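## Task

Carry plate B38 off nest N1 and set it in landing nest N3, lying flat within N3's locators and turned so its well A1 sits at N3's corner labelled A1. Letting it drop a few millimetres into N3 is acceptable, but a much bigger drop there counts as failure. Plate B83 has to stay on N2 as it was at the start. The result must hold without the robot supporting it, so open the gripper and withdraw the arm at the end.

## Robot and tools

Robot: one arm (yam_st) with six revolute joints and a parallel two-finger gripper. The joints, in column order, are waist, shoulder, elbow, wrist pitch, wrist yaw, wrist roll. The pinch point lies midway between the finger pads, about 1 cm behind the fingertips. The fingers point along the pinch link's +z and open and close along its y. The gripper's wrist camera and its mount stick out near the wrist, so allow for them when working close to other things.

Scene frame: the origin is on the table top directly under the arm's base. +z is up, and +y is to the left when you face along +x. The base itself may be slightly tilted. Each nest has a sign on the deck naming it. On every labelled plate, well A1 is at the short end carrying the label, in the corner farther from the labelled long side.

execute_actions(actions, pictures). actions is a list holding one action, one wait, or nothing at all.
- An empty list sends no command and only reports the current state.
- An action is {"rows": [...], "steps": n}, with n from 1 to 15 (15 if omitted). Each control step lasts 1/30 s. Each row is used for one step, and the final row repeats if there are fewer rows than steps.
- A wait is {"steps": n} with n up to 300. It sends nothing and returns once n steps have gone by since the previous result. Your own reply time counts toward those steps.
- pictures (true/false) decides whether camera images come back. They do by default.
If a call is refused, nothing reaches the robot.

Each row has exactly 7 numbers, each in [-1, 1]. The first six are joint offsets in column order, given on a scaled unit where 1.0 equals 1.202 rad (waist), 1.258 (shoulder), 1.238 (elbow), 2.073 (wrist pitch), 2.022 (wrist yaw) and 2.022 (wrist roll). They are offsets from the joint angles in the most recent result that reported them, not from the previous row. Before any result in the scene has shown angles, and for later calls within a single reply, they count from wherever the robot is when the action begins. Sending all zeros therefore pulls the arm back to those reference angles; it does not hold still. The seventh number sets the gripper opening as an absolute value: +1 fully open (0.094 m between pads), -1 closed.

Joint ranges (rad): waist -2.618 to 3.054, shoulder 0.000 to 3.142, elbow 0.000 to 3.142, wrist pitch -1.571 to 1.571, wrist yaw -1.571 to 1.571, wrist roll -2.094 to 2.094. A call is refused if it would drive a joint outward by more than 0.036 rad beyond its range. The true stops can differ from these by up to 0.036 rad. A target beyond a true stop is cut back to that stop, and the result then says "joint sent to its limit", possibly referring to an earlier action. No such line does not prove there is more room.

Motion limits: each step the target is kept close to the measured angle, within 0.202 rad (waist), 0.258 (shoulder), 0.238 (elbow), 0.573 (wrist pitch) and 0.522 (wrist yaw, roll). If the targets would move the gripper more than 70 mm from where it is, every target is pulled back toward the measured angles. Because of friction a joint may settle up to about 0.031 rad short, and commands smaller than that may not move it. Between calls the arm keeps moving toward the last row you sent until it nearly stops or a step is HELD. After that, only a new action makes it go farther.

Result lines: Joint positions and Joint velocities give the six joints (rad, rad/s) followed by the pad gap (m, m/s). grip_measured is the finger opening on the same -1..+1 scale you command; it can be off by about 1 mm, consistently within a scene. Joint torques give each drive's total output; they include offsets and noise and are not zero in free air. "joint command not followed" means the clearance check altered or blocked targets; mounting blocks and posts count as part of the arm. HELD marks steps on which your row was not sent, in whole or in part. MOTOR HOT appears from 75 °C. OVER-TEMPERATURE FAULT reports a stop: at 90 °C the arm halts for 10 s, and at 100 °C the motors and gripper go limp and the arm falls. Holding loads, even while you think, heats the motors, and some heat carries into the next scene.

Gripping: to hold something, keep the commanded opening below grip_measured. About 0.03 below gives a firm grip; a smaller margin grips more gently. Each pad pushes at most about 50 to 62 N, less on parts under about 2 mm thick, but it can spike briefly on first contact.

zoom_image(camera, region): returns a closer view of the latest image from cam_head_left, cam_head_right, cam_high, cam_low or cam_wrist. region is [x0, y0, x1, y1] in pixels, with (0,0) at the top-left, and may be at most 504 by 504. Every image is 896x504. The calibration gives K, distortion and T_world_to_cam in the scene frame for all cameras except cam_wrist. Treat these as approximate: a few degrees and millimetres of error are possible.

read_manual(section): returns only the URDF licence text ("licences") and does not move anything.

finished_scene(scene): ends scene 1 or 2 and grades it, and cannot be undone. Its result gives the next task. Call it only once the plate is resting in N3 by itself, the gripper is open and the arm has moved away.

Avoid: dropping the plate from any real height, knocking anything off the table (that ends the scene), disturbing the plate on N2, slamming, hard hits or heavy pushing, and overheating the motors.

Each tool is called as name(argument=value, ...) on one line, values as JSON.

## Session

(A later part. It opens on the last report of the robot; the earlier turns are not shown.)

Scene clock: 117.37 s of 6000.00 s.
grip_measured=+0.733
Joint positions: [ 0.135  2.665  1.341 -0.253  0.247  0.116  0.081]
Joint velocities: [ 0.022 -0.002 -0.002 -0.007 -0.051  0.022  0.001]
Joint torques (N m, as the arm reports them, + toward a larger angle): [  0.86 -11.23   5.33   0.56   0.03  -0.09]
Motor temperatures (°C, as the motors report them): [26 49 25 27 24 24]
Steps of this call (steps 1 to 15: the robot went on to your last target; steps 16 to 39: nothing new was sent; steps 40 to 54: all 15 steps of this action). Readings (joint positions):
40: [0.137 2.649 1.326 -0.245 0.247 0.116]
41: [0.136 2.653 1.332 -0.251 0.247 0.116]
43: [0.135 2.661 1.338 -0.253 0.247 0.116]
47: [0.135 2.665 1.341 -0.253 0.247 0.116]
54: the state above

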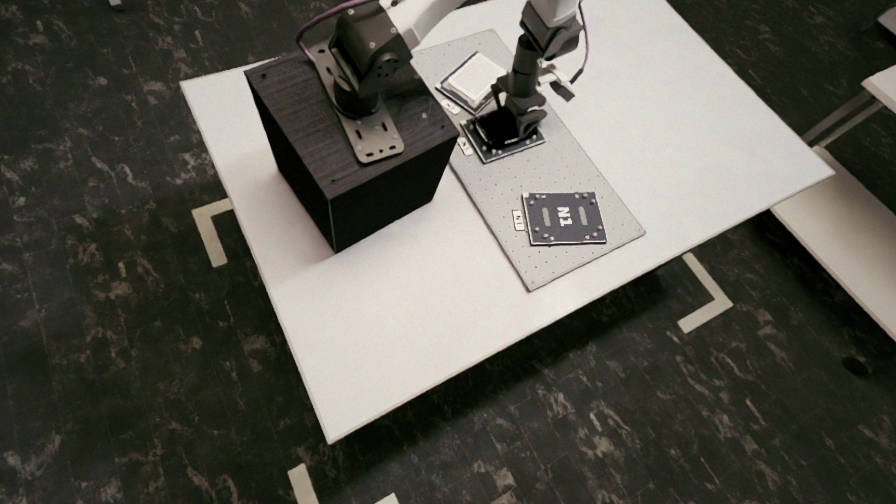

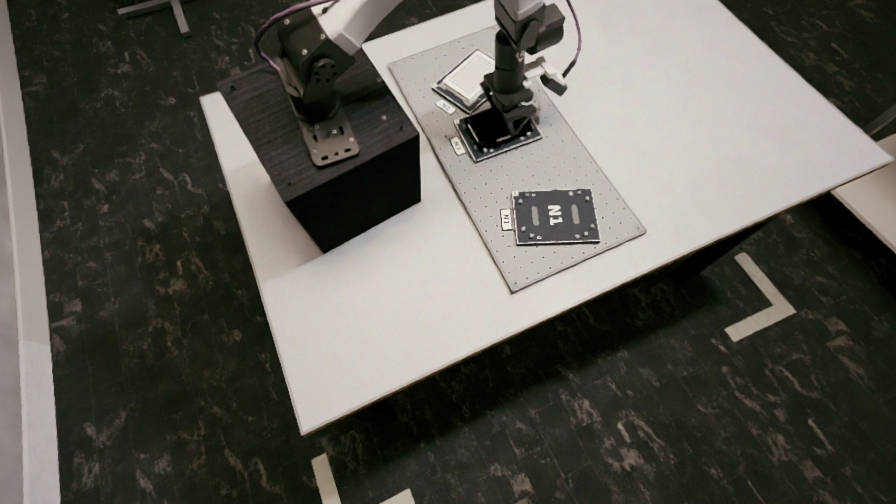

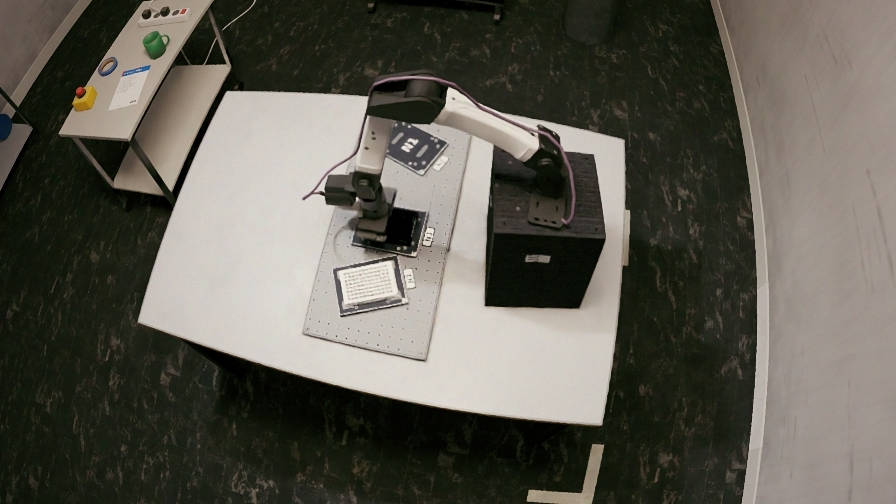

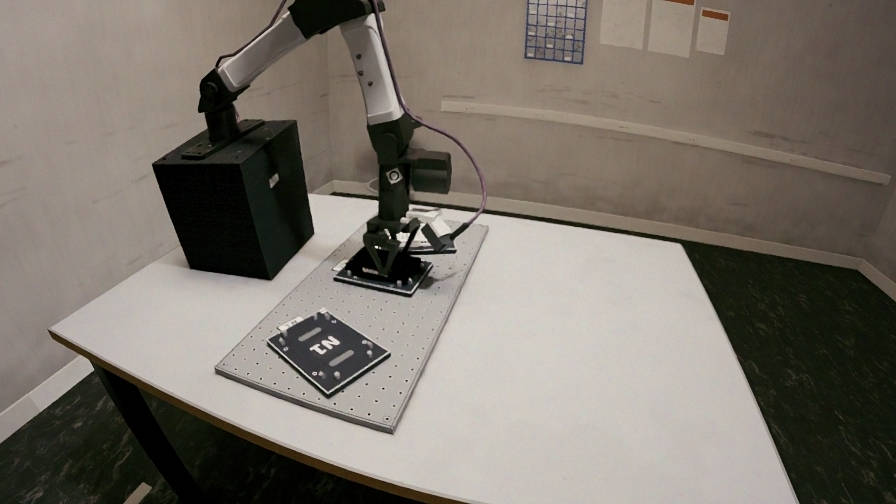

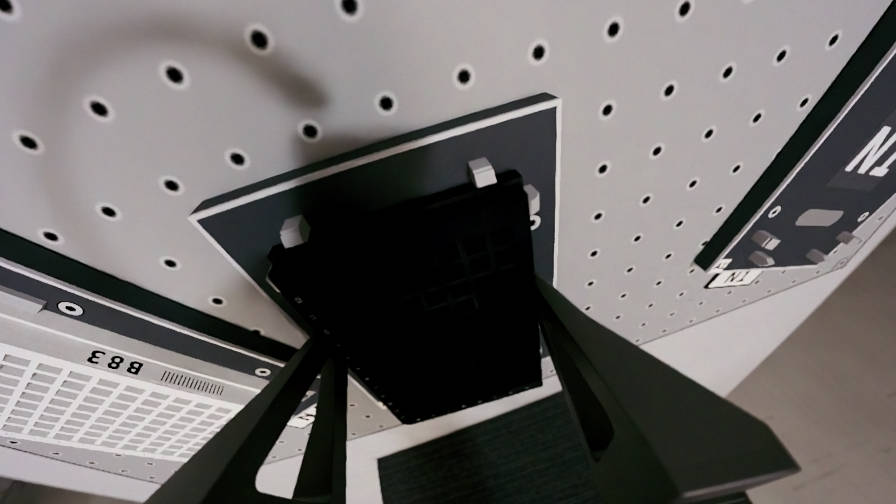

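execute_actions(actions=[{"rows":[[0.011,0.022,0.03,0.004,0,0,0.69]],"steps":15}])

zoom_image(camera="cam_low", region=[310,200,490,310])

Scene clock: 119.07 s of 6000.00 s.
grip_measured=+0.733
Joint positions: [ 0.137  2.673  1.352 -0.264  0.249  0.117  0.081]
Joint velocities: [-0.007  0.002  0.012 -0.022  0.037  0.007  0.001]
Joint torques (N m, as the arm reports them, + toward a larger angle): [  2.09 -10.97   5.49   0.62   0.    -0.1 ]
Motor temperatures (°C, as the motors report them): [26 49 25 27 24 24]
Steps of this call (steps 1 to 15: the robot went on to your last target; steps 16 to 36: nothing new was sent; steps 37 to 51: all 15 steps of this action). Readings (joint positions):
37: [0.135 2.667 1.344 -0.255 0.247 0.116]
38: [0.136 2.669 1.347 -0.259 0.247 0.116]
40: [0.137 2.673 1.351 -0.261 0.249 0.117]
44: [0.137 2.673 1.352 -0.264 0.249 0.117]
51: the state above

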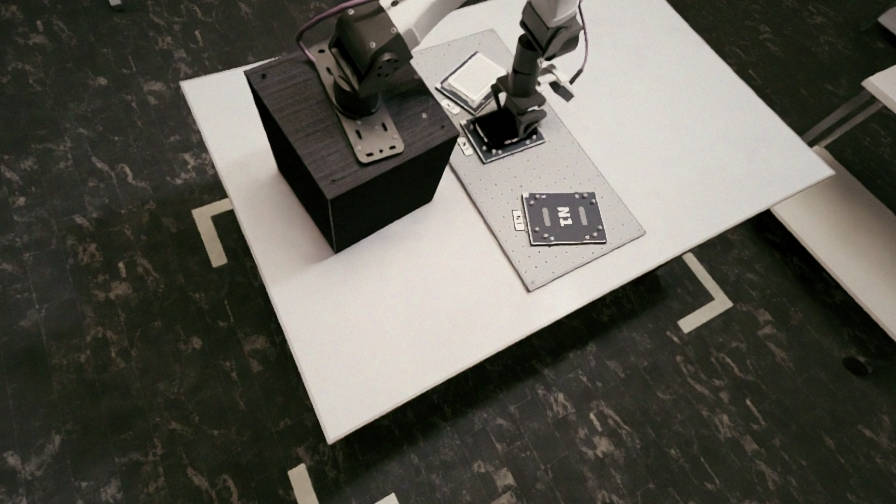

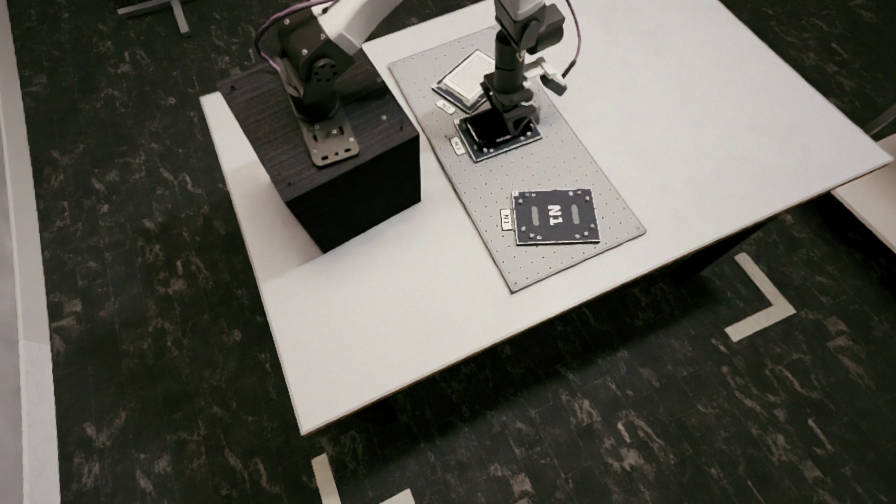

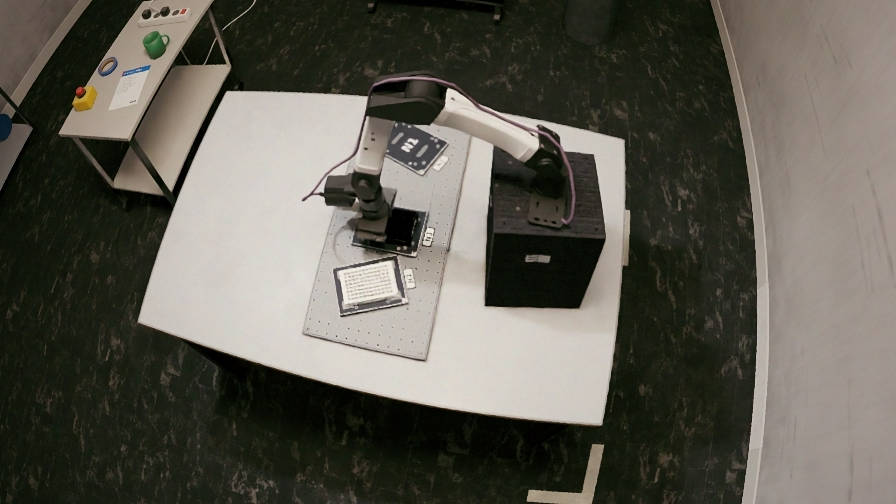

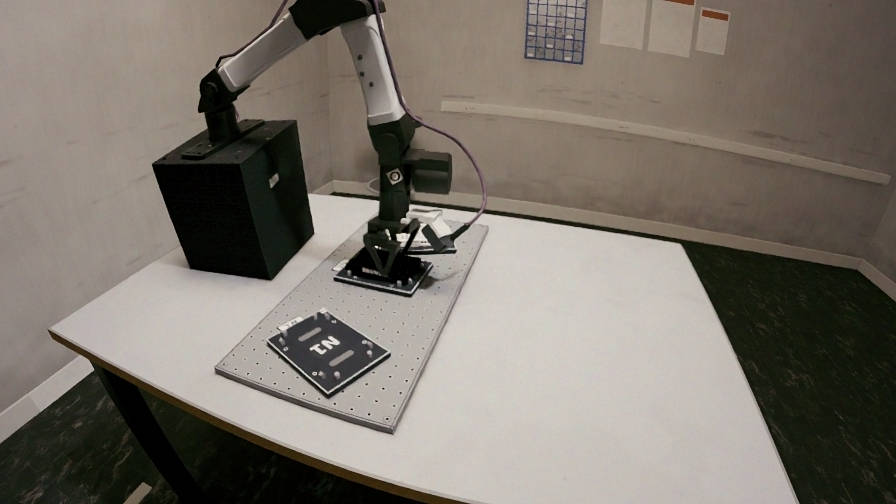

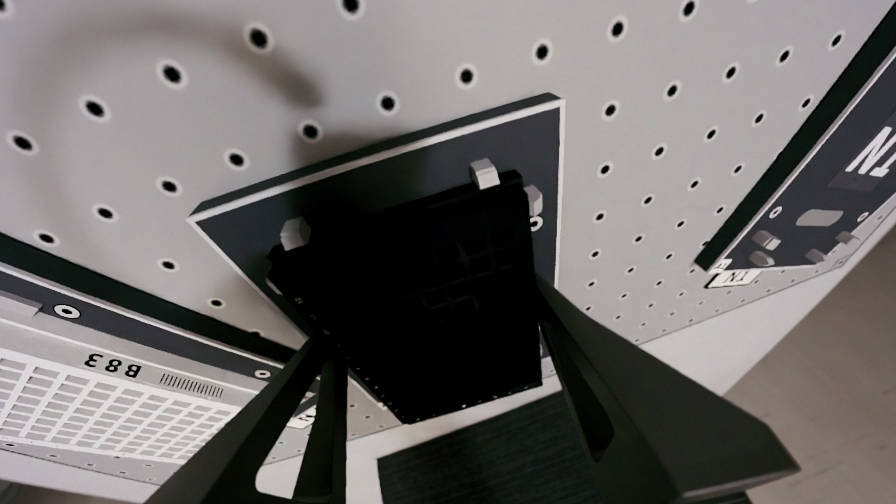

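Region (310, 200, 490, 310) of cam_low's 896x504 image, scaled by 2.800, with more detail than that image has.

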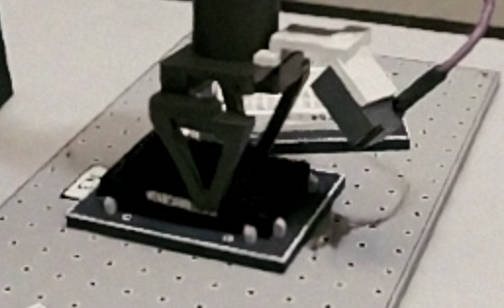

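execute_actions(actions=[{"rows":[[0,0.022,0.02,0.008,0,0,0.69]],"steps":15}])

zoom_image(camera="cam_head_left", region=[440,90,580,180])

Scene clock: 120.83 s of 6000.00 s.
grip_measured=+0.733
Joint positions: [ 0.137  2.673  1.352 -0.264  0.249  0.117  0.081]
Joint velocities: [-0.017 -0.012 -0.012  0.037 -0.007 -0.037 -0.001]
Joint torques (N m, as the arm reports them, + toward a larger angle): [  1.28 -10.4    5.41   0.6    0.03  -0.09]
Motor temperatures (°C, as the motors report them): [26 48 25 27 24 24]
Steps of this call (steps 1 to 15: the robot went on to your last target; steps 16 to 38: nothing new was sent; steps 39 to 53: all 15 steps of this action). Readings (joint positions):
39: [0.137 2.673 1.352 -0.264 0.249 0.117]
40: [0.137 2.673 1.352 -0.264 0.249 0.117]
42: [0.137 2.673 1.352 -0.264 0.249 0.117]
46: [0.137 2.673 1.352 -0.264 0.249 0.117]
53: the state above

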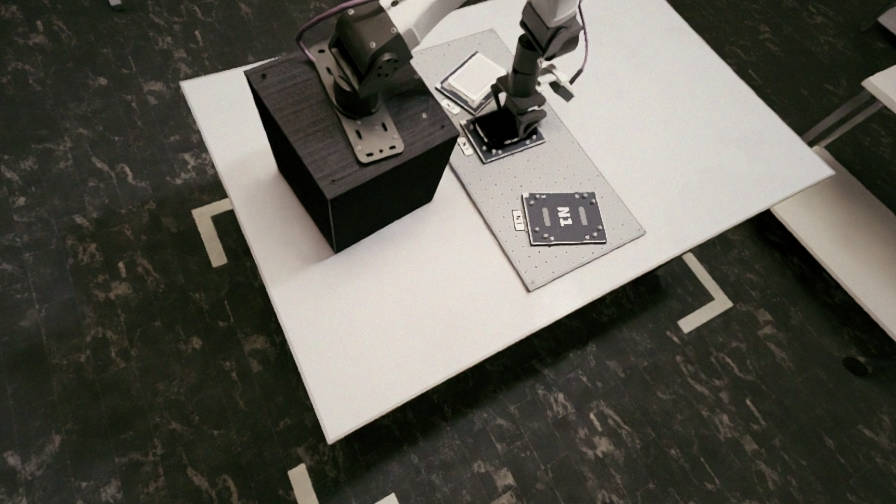

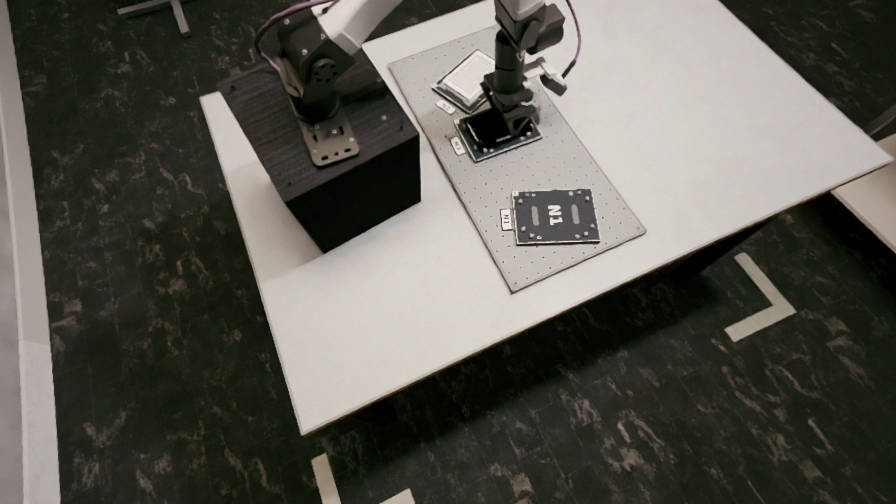

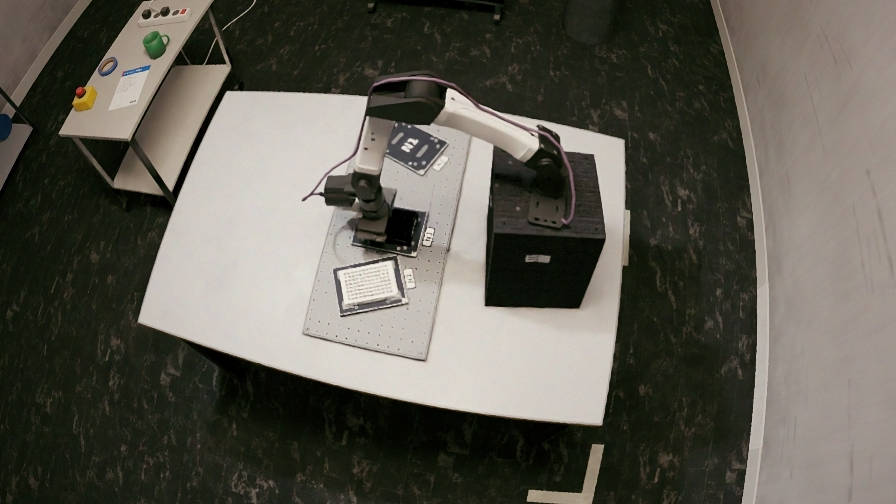

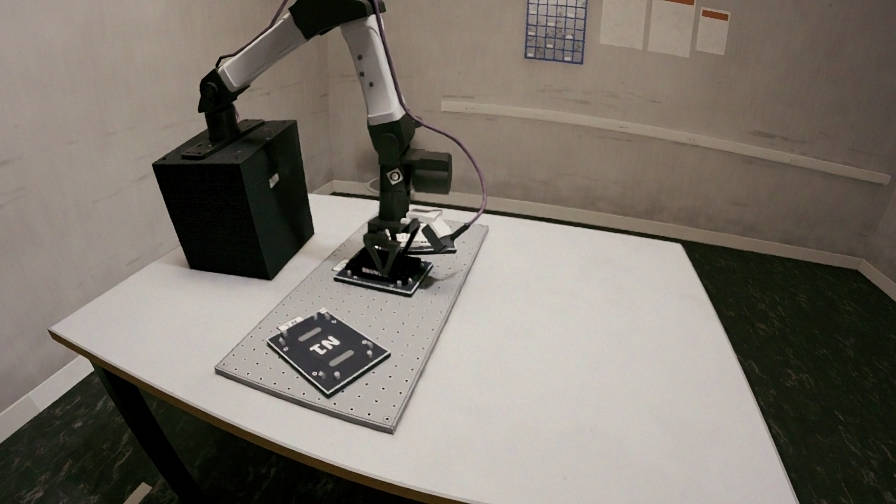

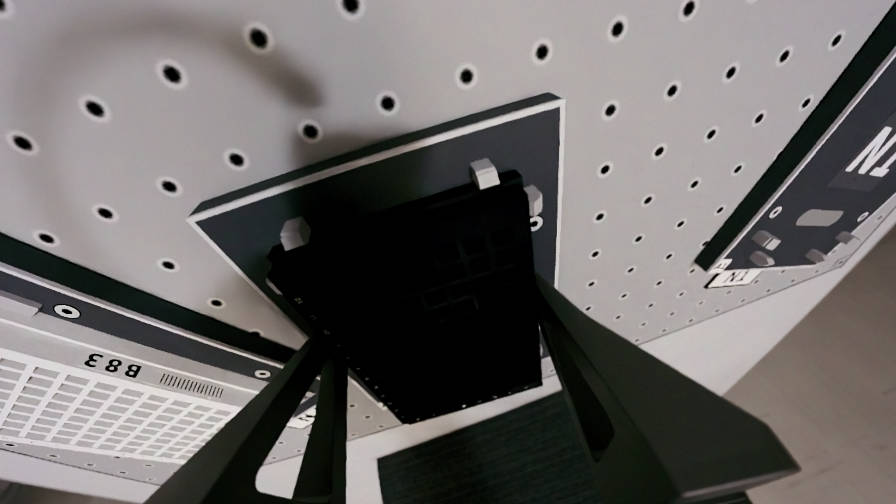

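Region (440, 90, 580, 180) of cam_head_left's 896x504 image, scaled by 3.600, with more detail than that image has; it fills the top 324 rows of this view, and the rest is white.

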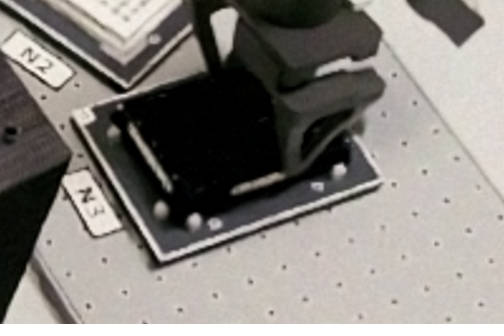

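execute_actions(actions=[{"rows":[[0,0,0,0,0,0,0.72],[0,0,0,0,0,0,0.74],[0,0,0,0,0,0,0.76],[0,0,0,0,0,0,0.8],[0,0,0,0,0,0,0.85],[0,0,0,0,0,0,0.9],[0,0,0,0,0,0,1]],"steps":12}])

zoom_image(camera="cam_low", region=[310,200,490,310])

zoom_image(camera="cam_wrist", region=[150,50,650,450])

Scene clock: 122.93 s of 6000.00 s.
grip_measured=+1.000
Joint positions: [ 0.137  2.673  1.352 -0.265  0.249  0.117  0.094]
Joint velocities: [-0.022  0.012 -0.032 -0.007  0.022  0.037  0.   ]
Joint torques (N m, as the arm reports them, + toward a larger angle): [  1.31 -12.56   3.52   0.44   0.04  -0.09]
Motor temperatures (°C, as the motors report them): [26 48 25 27 24 24]
Steps of this call (steps 1 to 15: the robot went on to your last target; steps 16 to 51: nothing new was sent; steps 52 to 63: all 12 steps of this action). Readings (joint positions):
52: [0.137 2.673 1.352 -0.265 0.249 0.117]
53: [0.137 2.673 1.352 -0.265 0.249 0.117]
55: [0.137 2.673 1.352 -0.265 0.249 0.117]
59: [0.137 2.673 1.352 -0.265 0.249 0.117]
63: the state above

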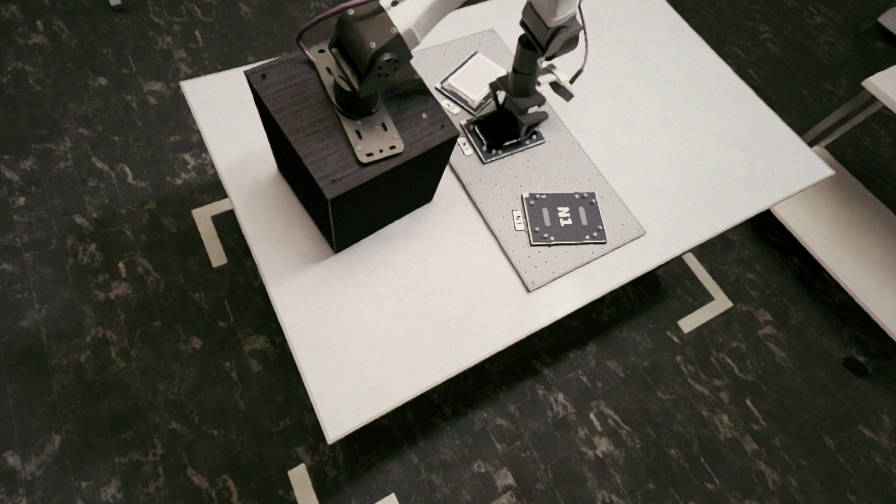

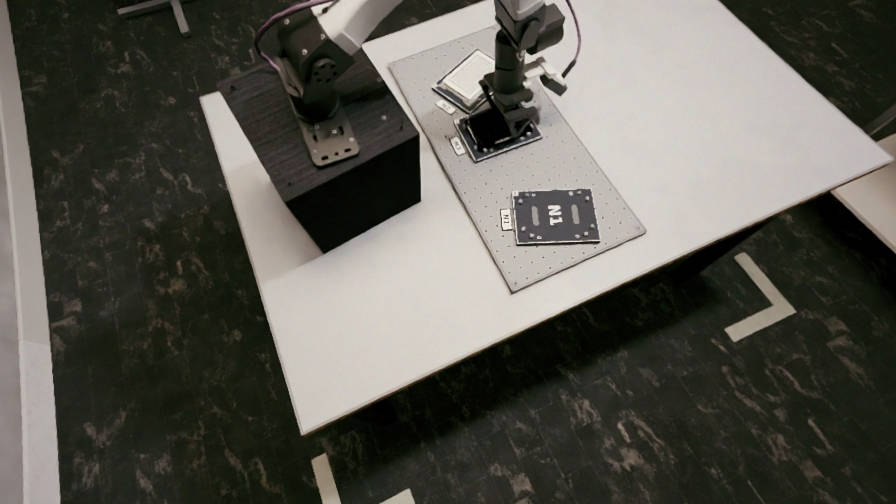

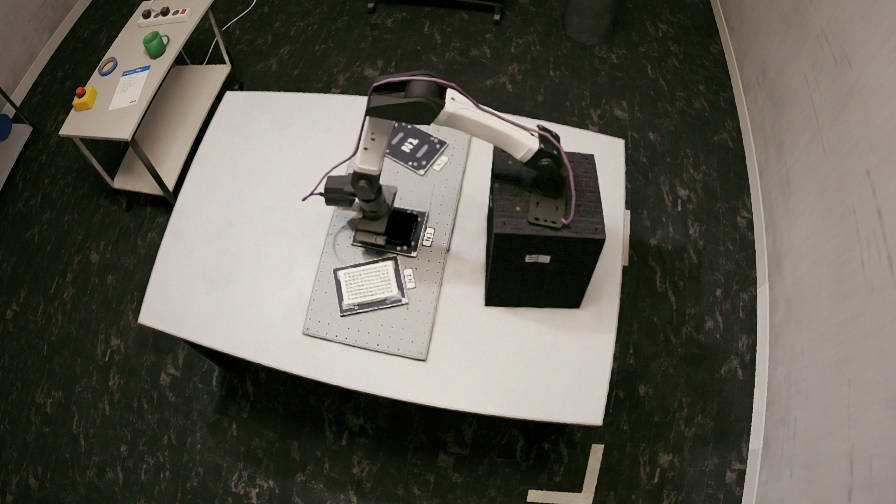

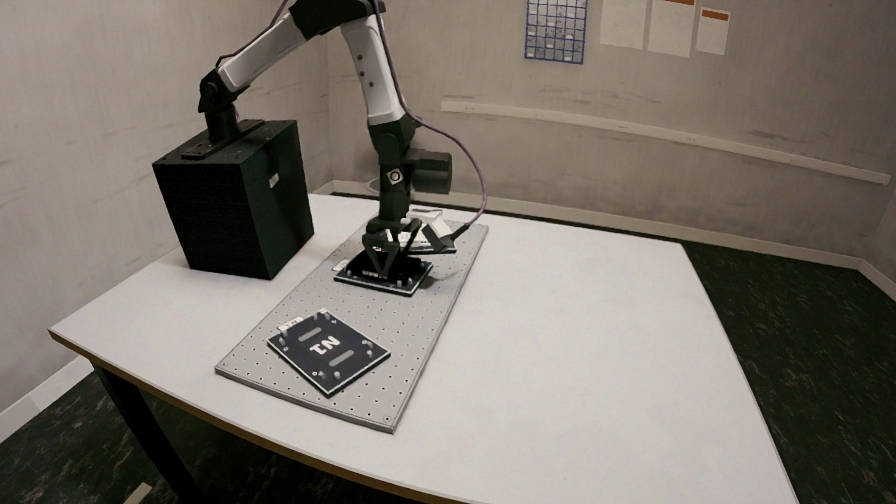

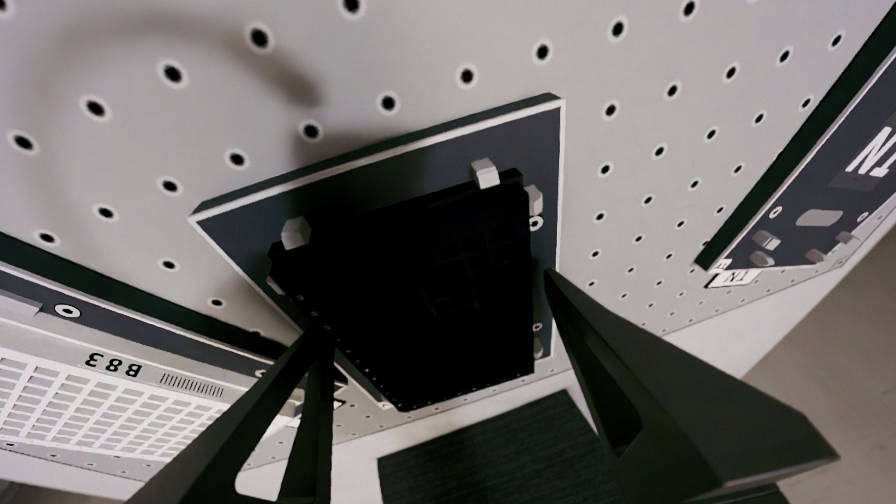

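Region (310, 200, 490, 310) of cam_low's 896x504 image, scaled by 2.800, with more detail than that image has.

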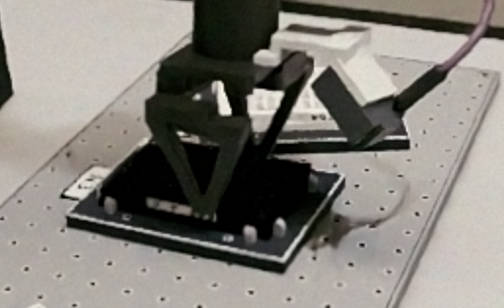

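Region (150, 50, 650, 450) of cam_wrist's 896x504 image, scaled by 1.008, with more detail than that image has; it fills the top 403 rows of this view, and the rest is white.

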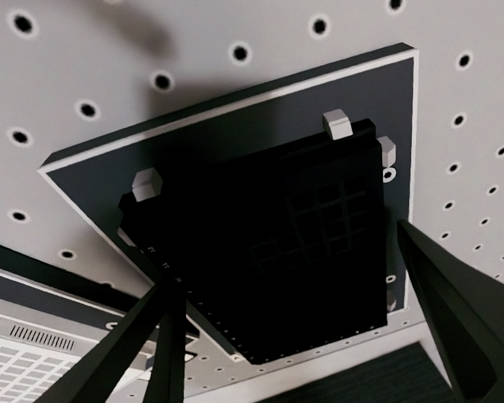

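The plate settled slightly. I'll lift straight up and inspect.

execute_actions(actions=[{"rows":[[0,-0.03,-0.02,-0.01,0,0,1],[0.005,-0.07,-0.04,-0.03,0,0,1],[0.01,-0.12,-0.06,-0.05,0,0,1],[0.015,-0.17,-0.08,-0.07,0,0,1],[0.02,-0.22,-0.1,-0.09,0,0,1],[0.02,-0.27,-0.11,-0.11,0,0,1],[0.02,-0.32,-0.12,-0.13,0,0,1]],"steps":15}])

zoom_image(camera="cam_low", region=[310,200,490,310])

zoom_image(camera="cam_head_left", region=[440,90,580,180])

Scene clock: 125.13 s of 6000.00 s.
grip_measured=+1.000
Joint positions: [ 0.156  2.248  1.215 -0.495  0.249  0.117  0.094]
Joint velocities: [ 0.007  0.081  0.002 -0.198  0.022 -0.051  0.   ]
Joint torques (N m, as the arm reports them, + toward a larger angle): [  1.48 -10.16   4.2    0.57   0.01  -0.1 ]
Motor temperatures (°C, as the motors report them): [26 48 25 27 24 24]
Steps of this call (steps 1 to 15: the robot went on to your last target; steps 16 to 51: nothing new was sent; steps 52 to 66: all 15 steps of this action). Readings (joint positions):
52: [0.137 2.672 1.352 -0.267 0.249 0.117]
53: [0.137 2.663 1.345 -0.270 0.249 0.117]
55: [0.139 2.603 1.300 -0.309 0.249 0.117]
59: [0.152 2.370 1.216 -0.446 0.249 0.117]
66: the state above

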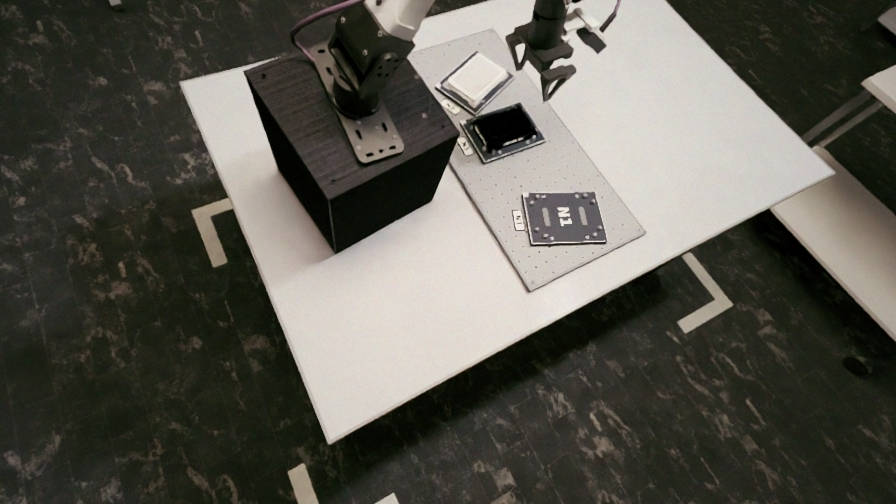

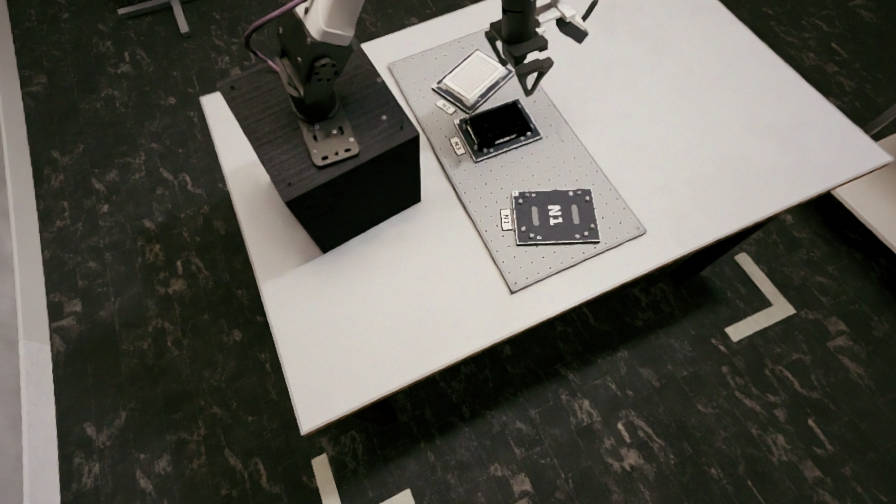

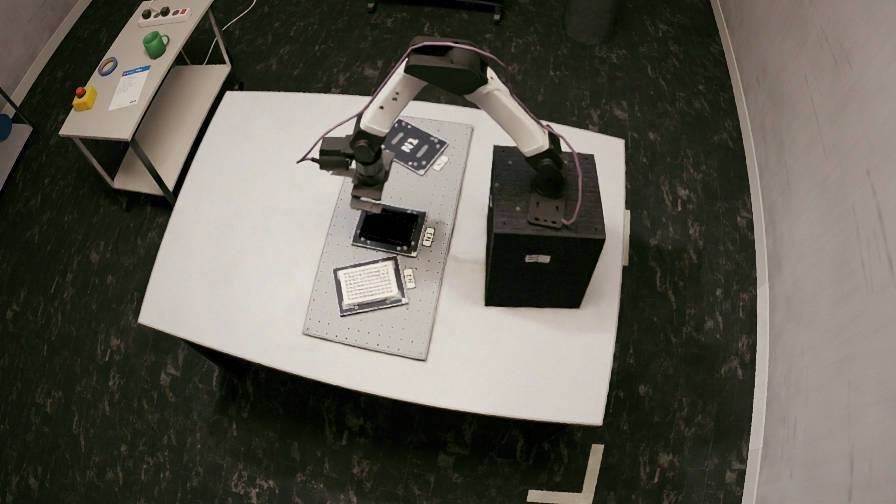

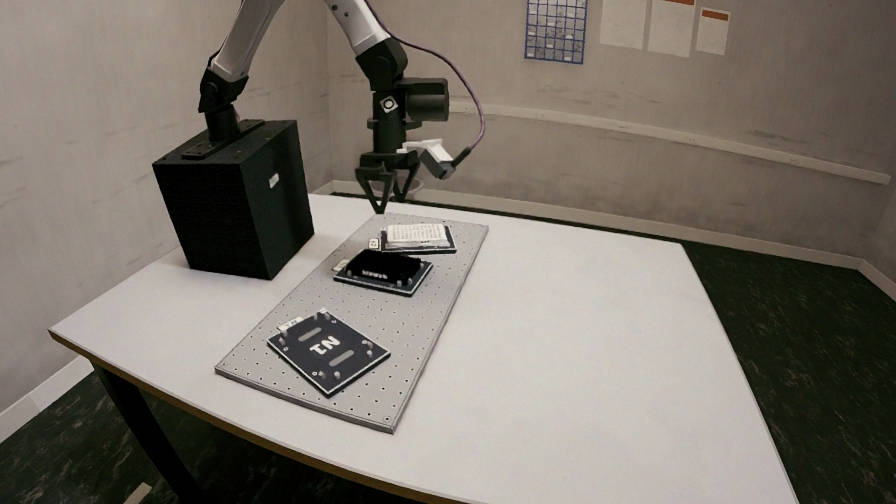

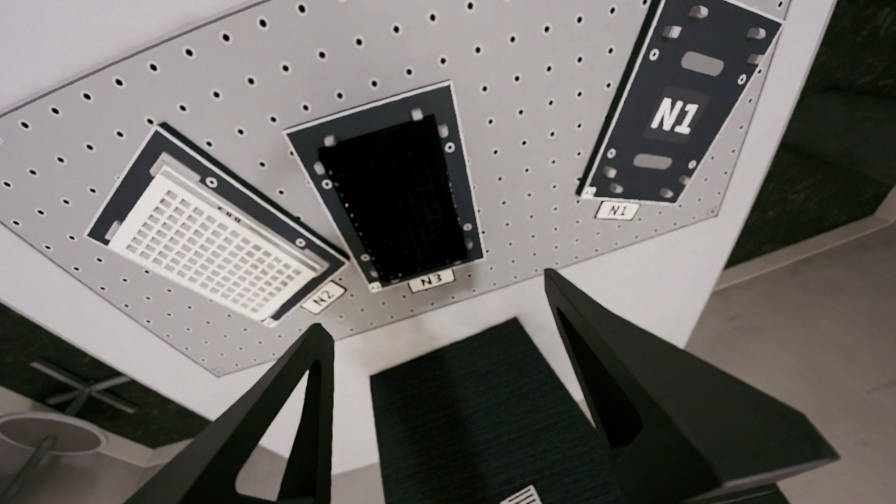

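Region (310, 200, 490, 310) of cam_low's 896x504 image, scaled by 2.800, with more detail than that image has.

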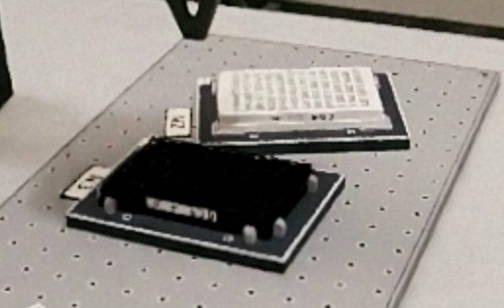

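Region (440, 90, 580, 180) of cam_head_left's 896x504 image, scaled by 3.600, with more detail than that image has; it fills the top 324 rows of this view, and the rest is white.

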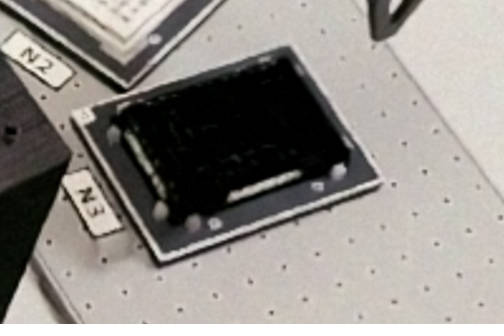

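finished_scene(scene=1)

The scene is finished: the task was done.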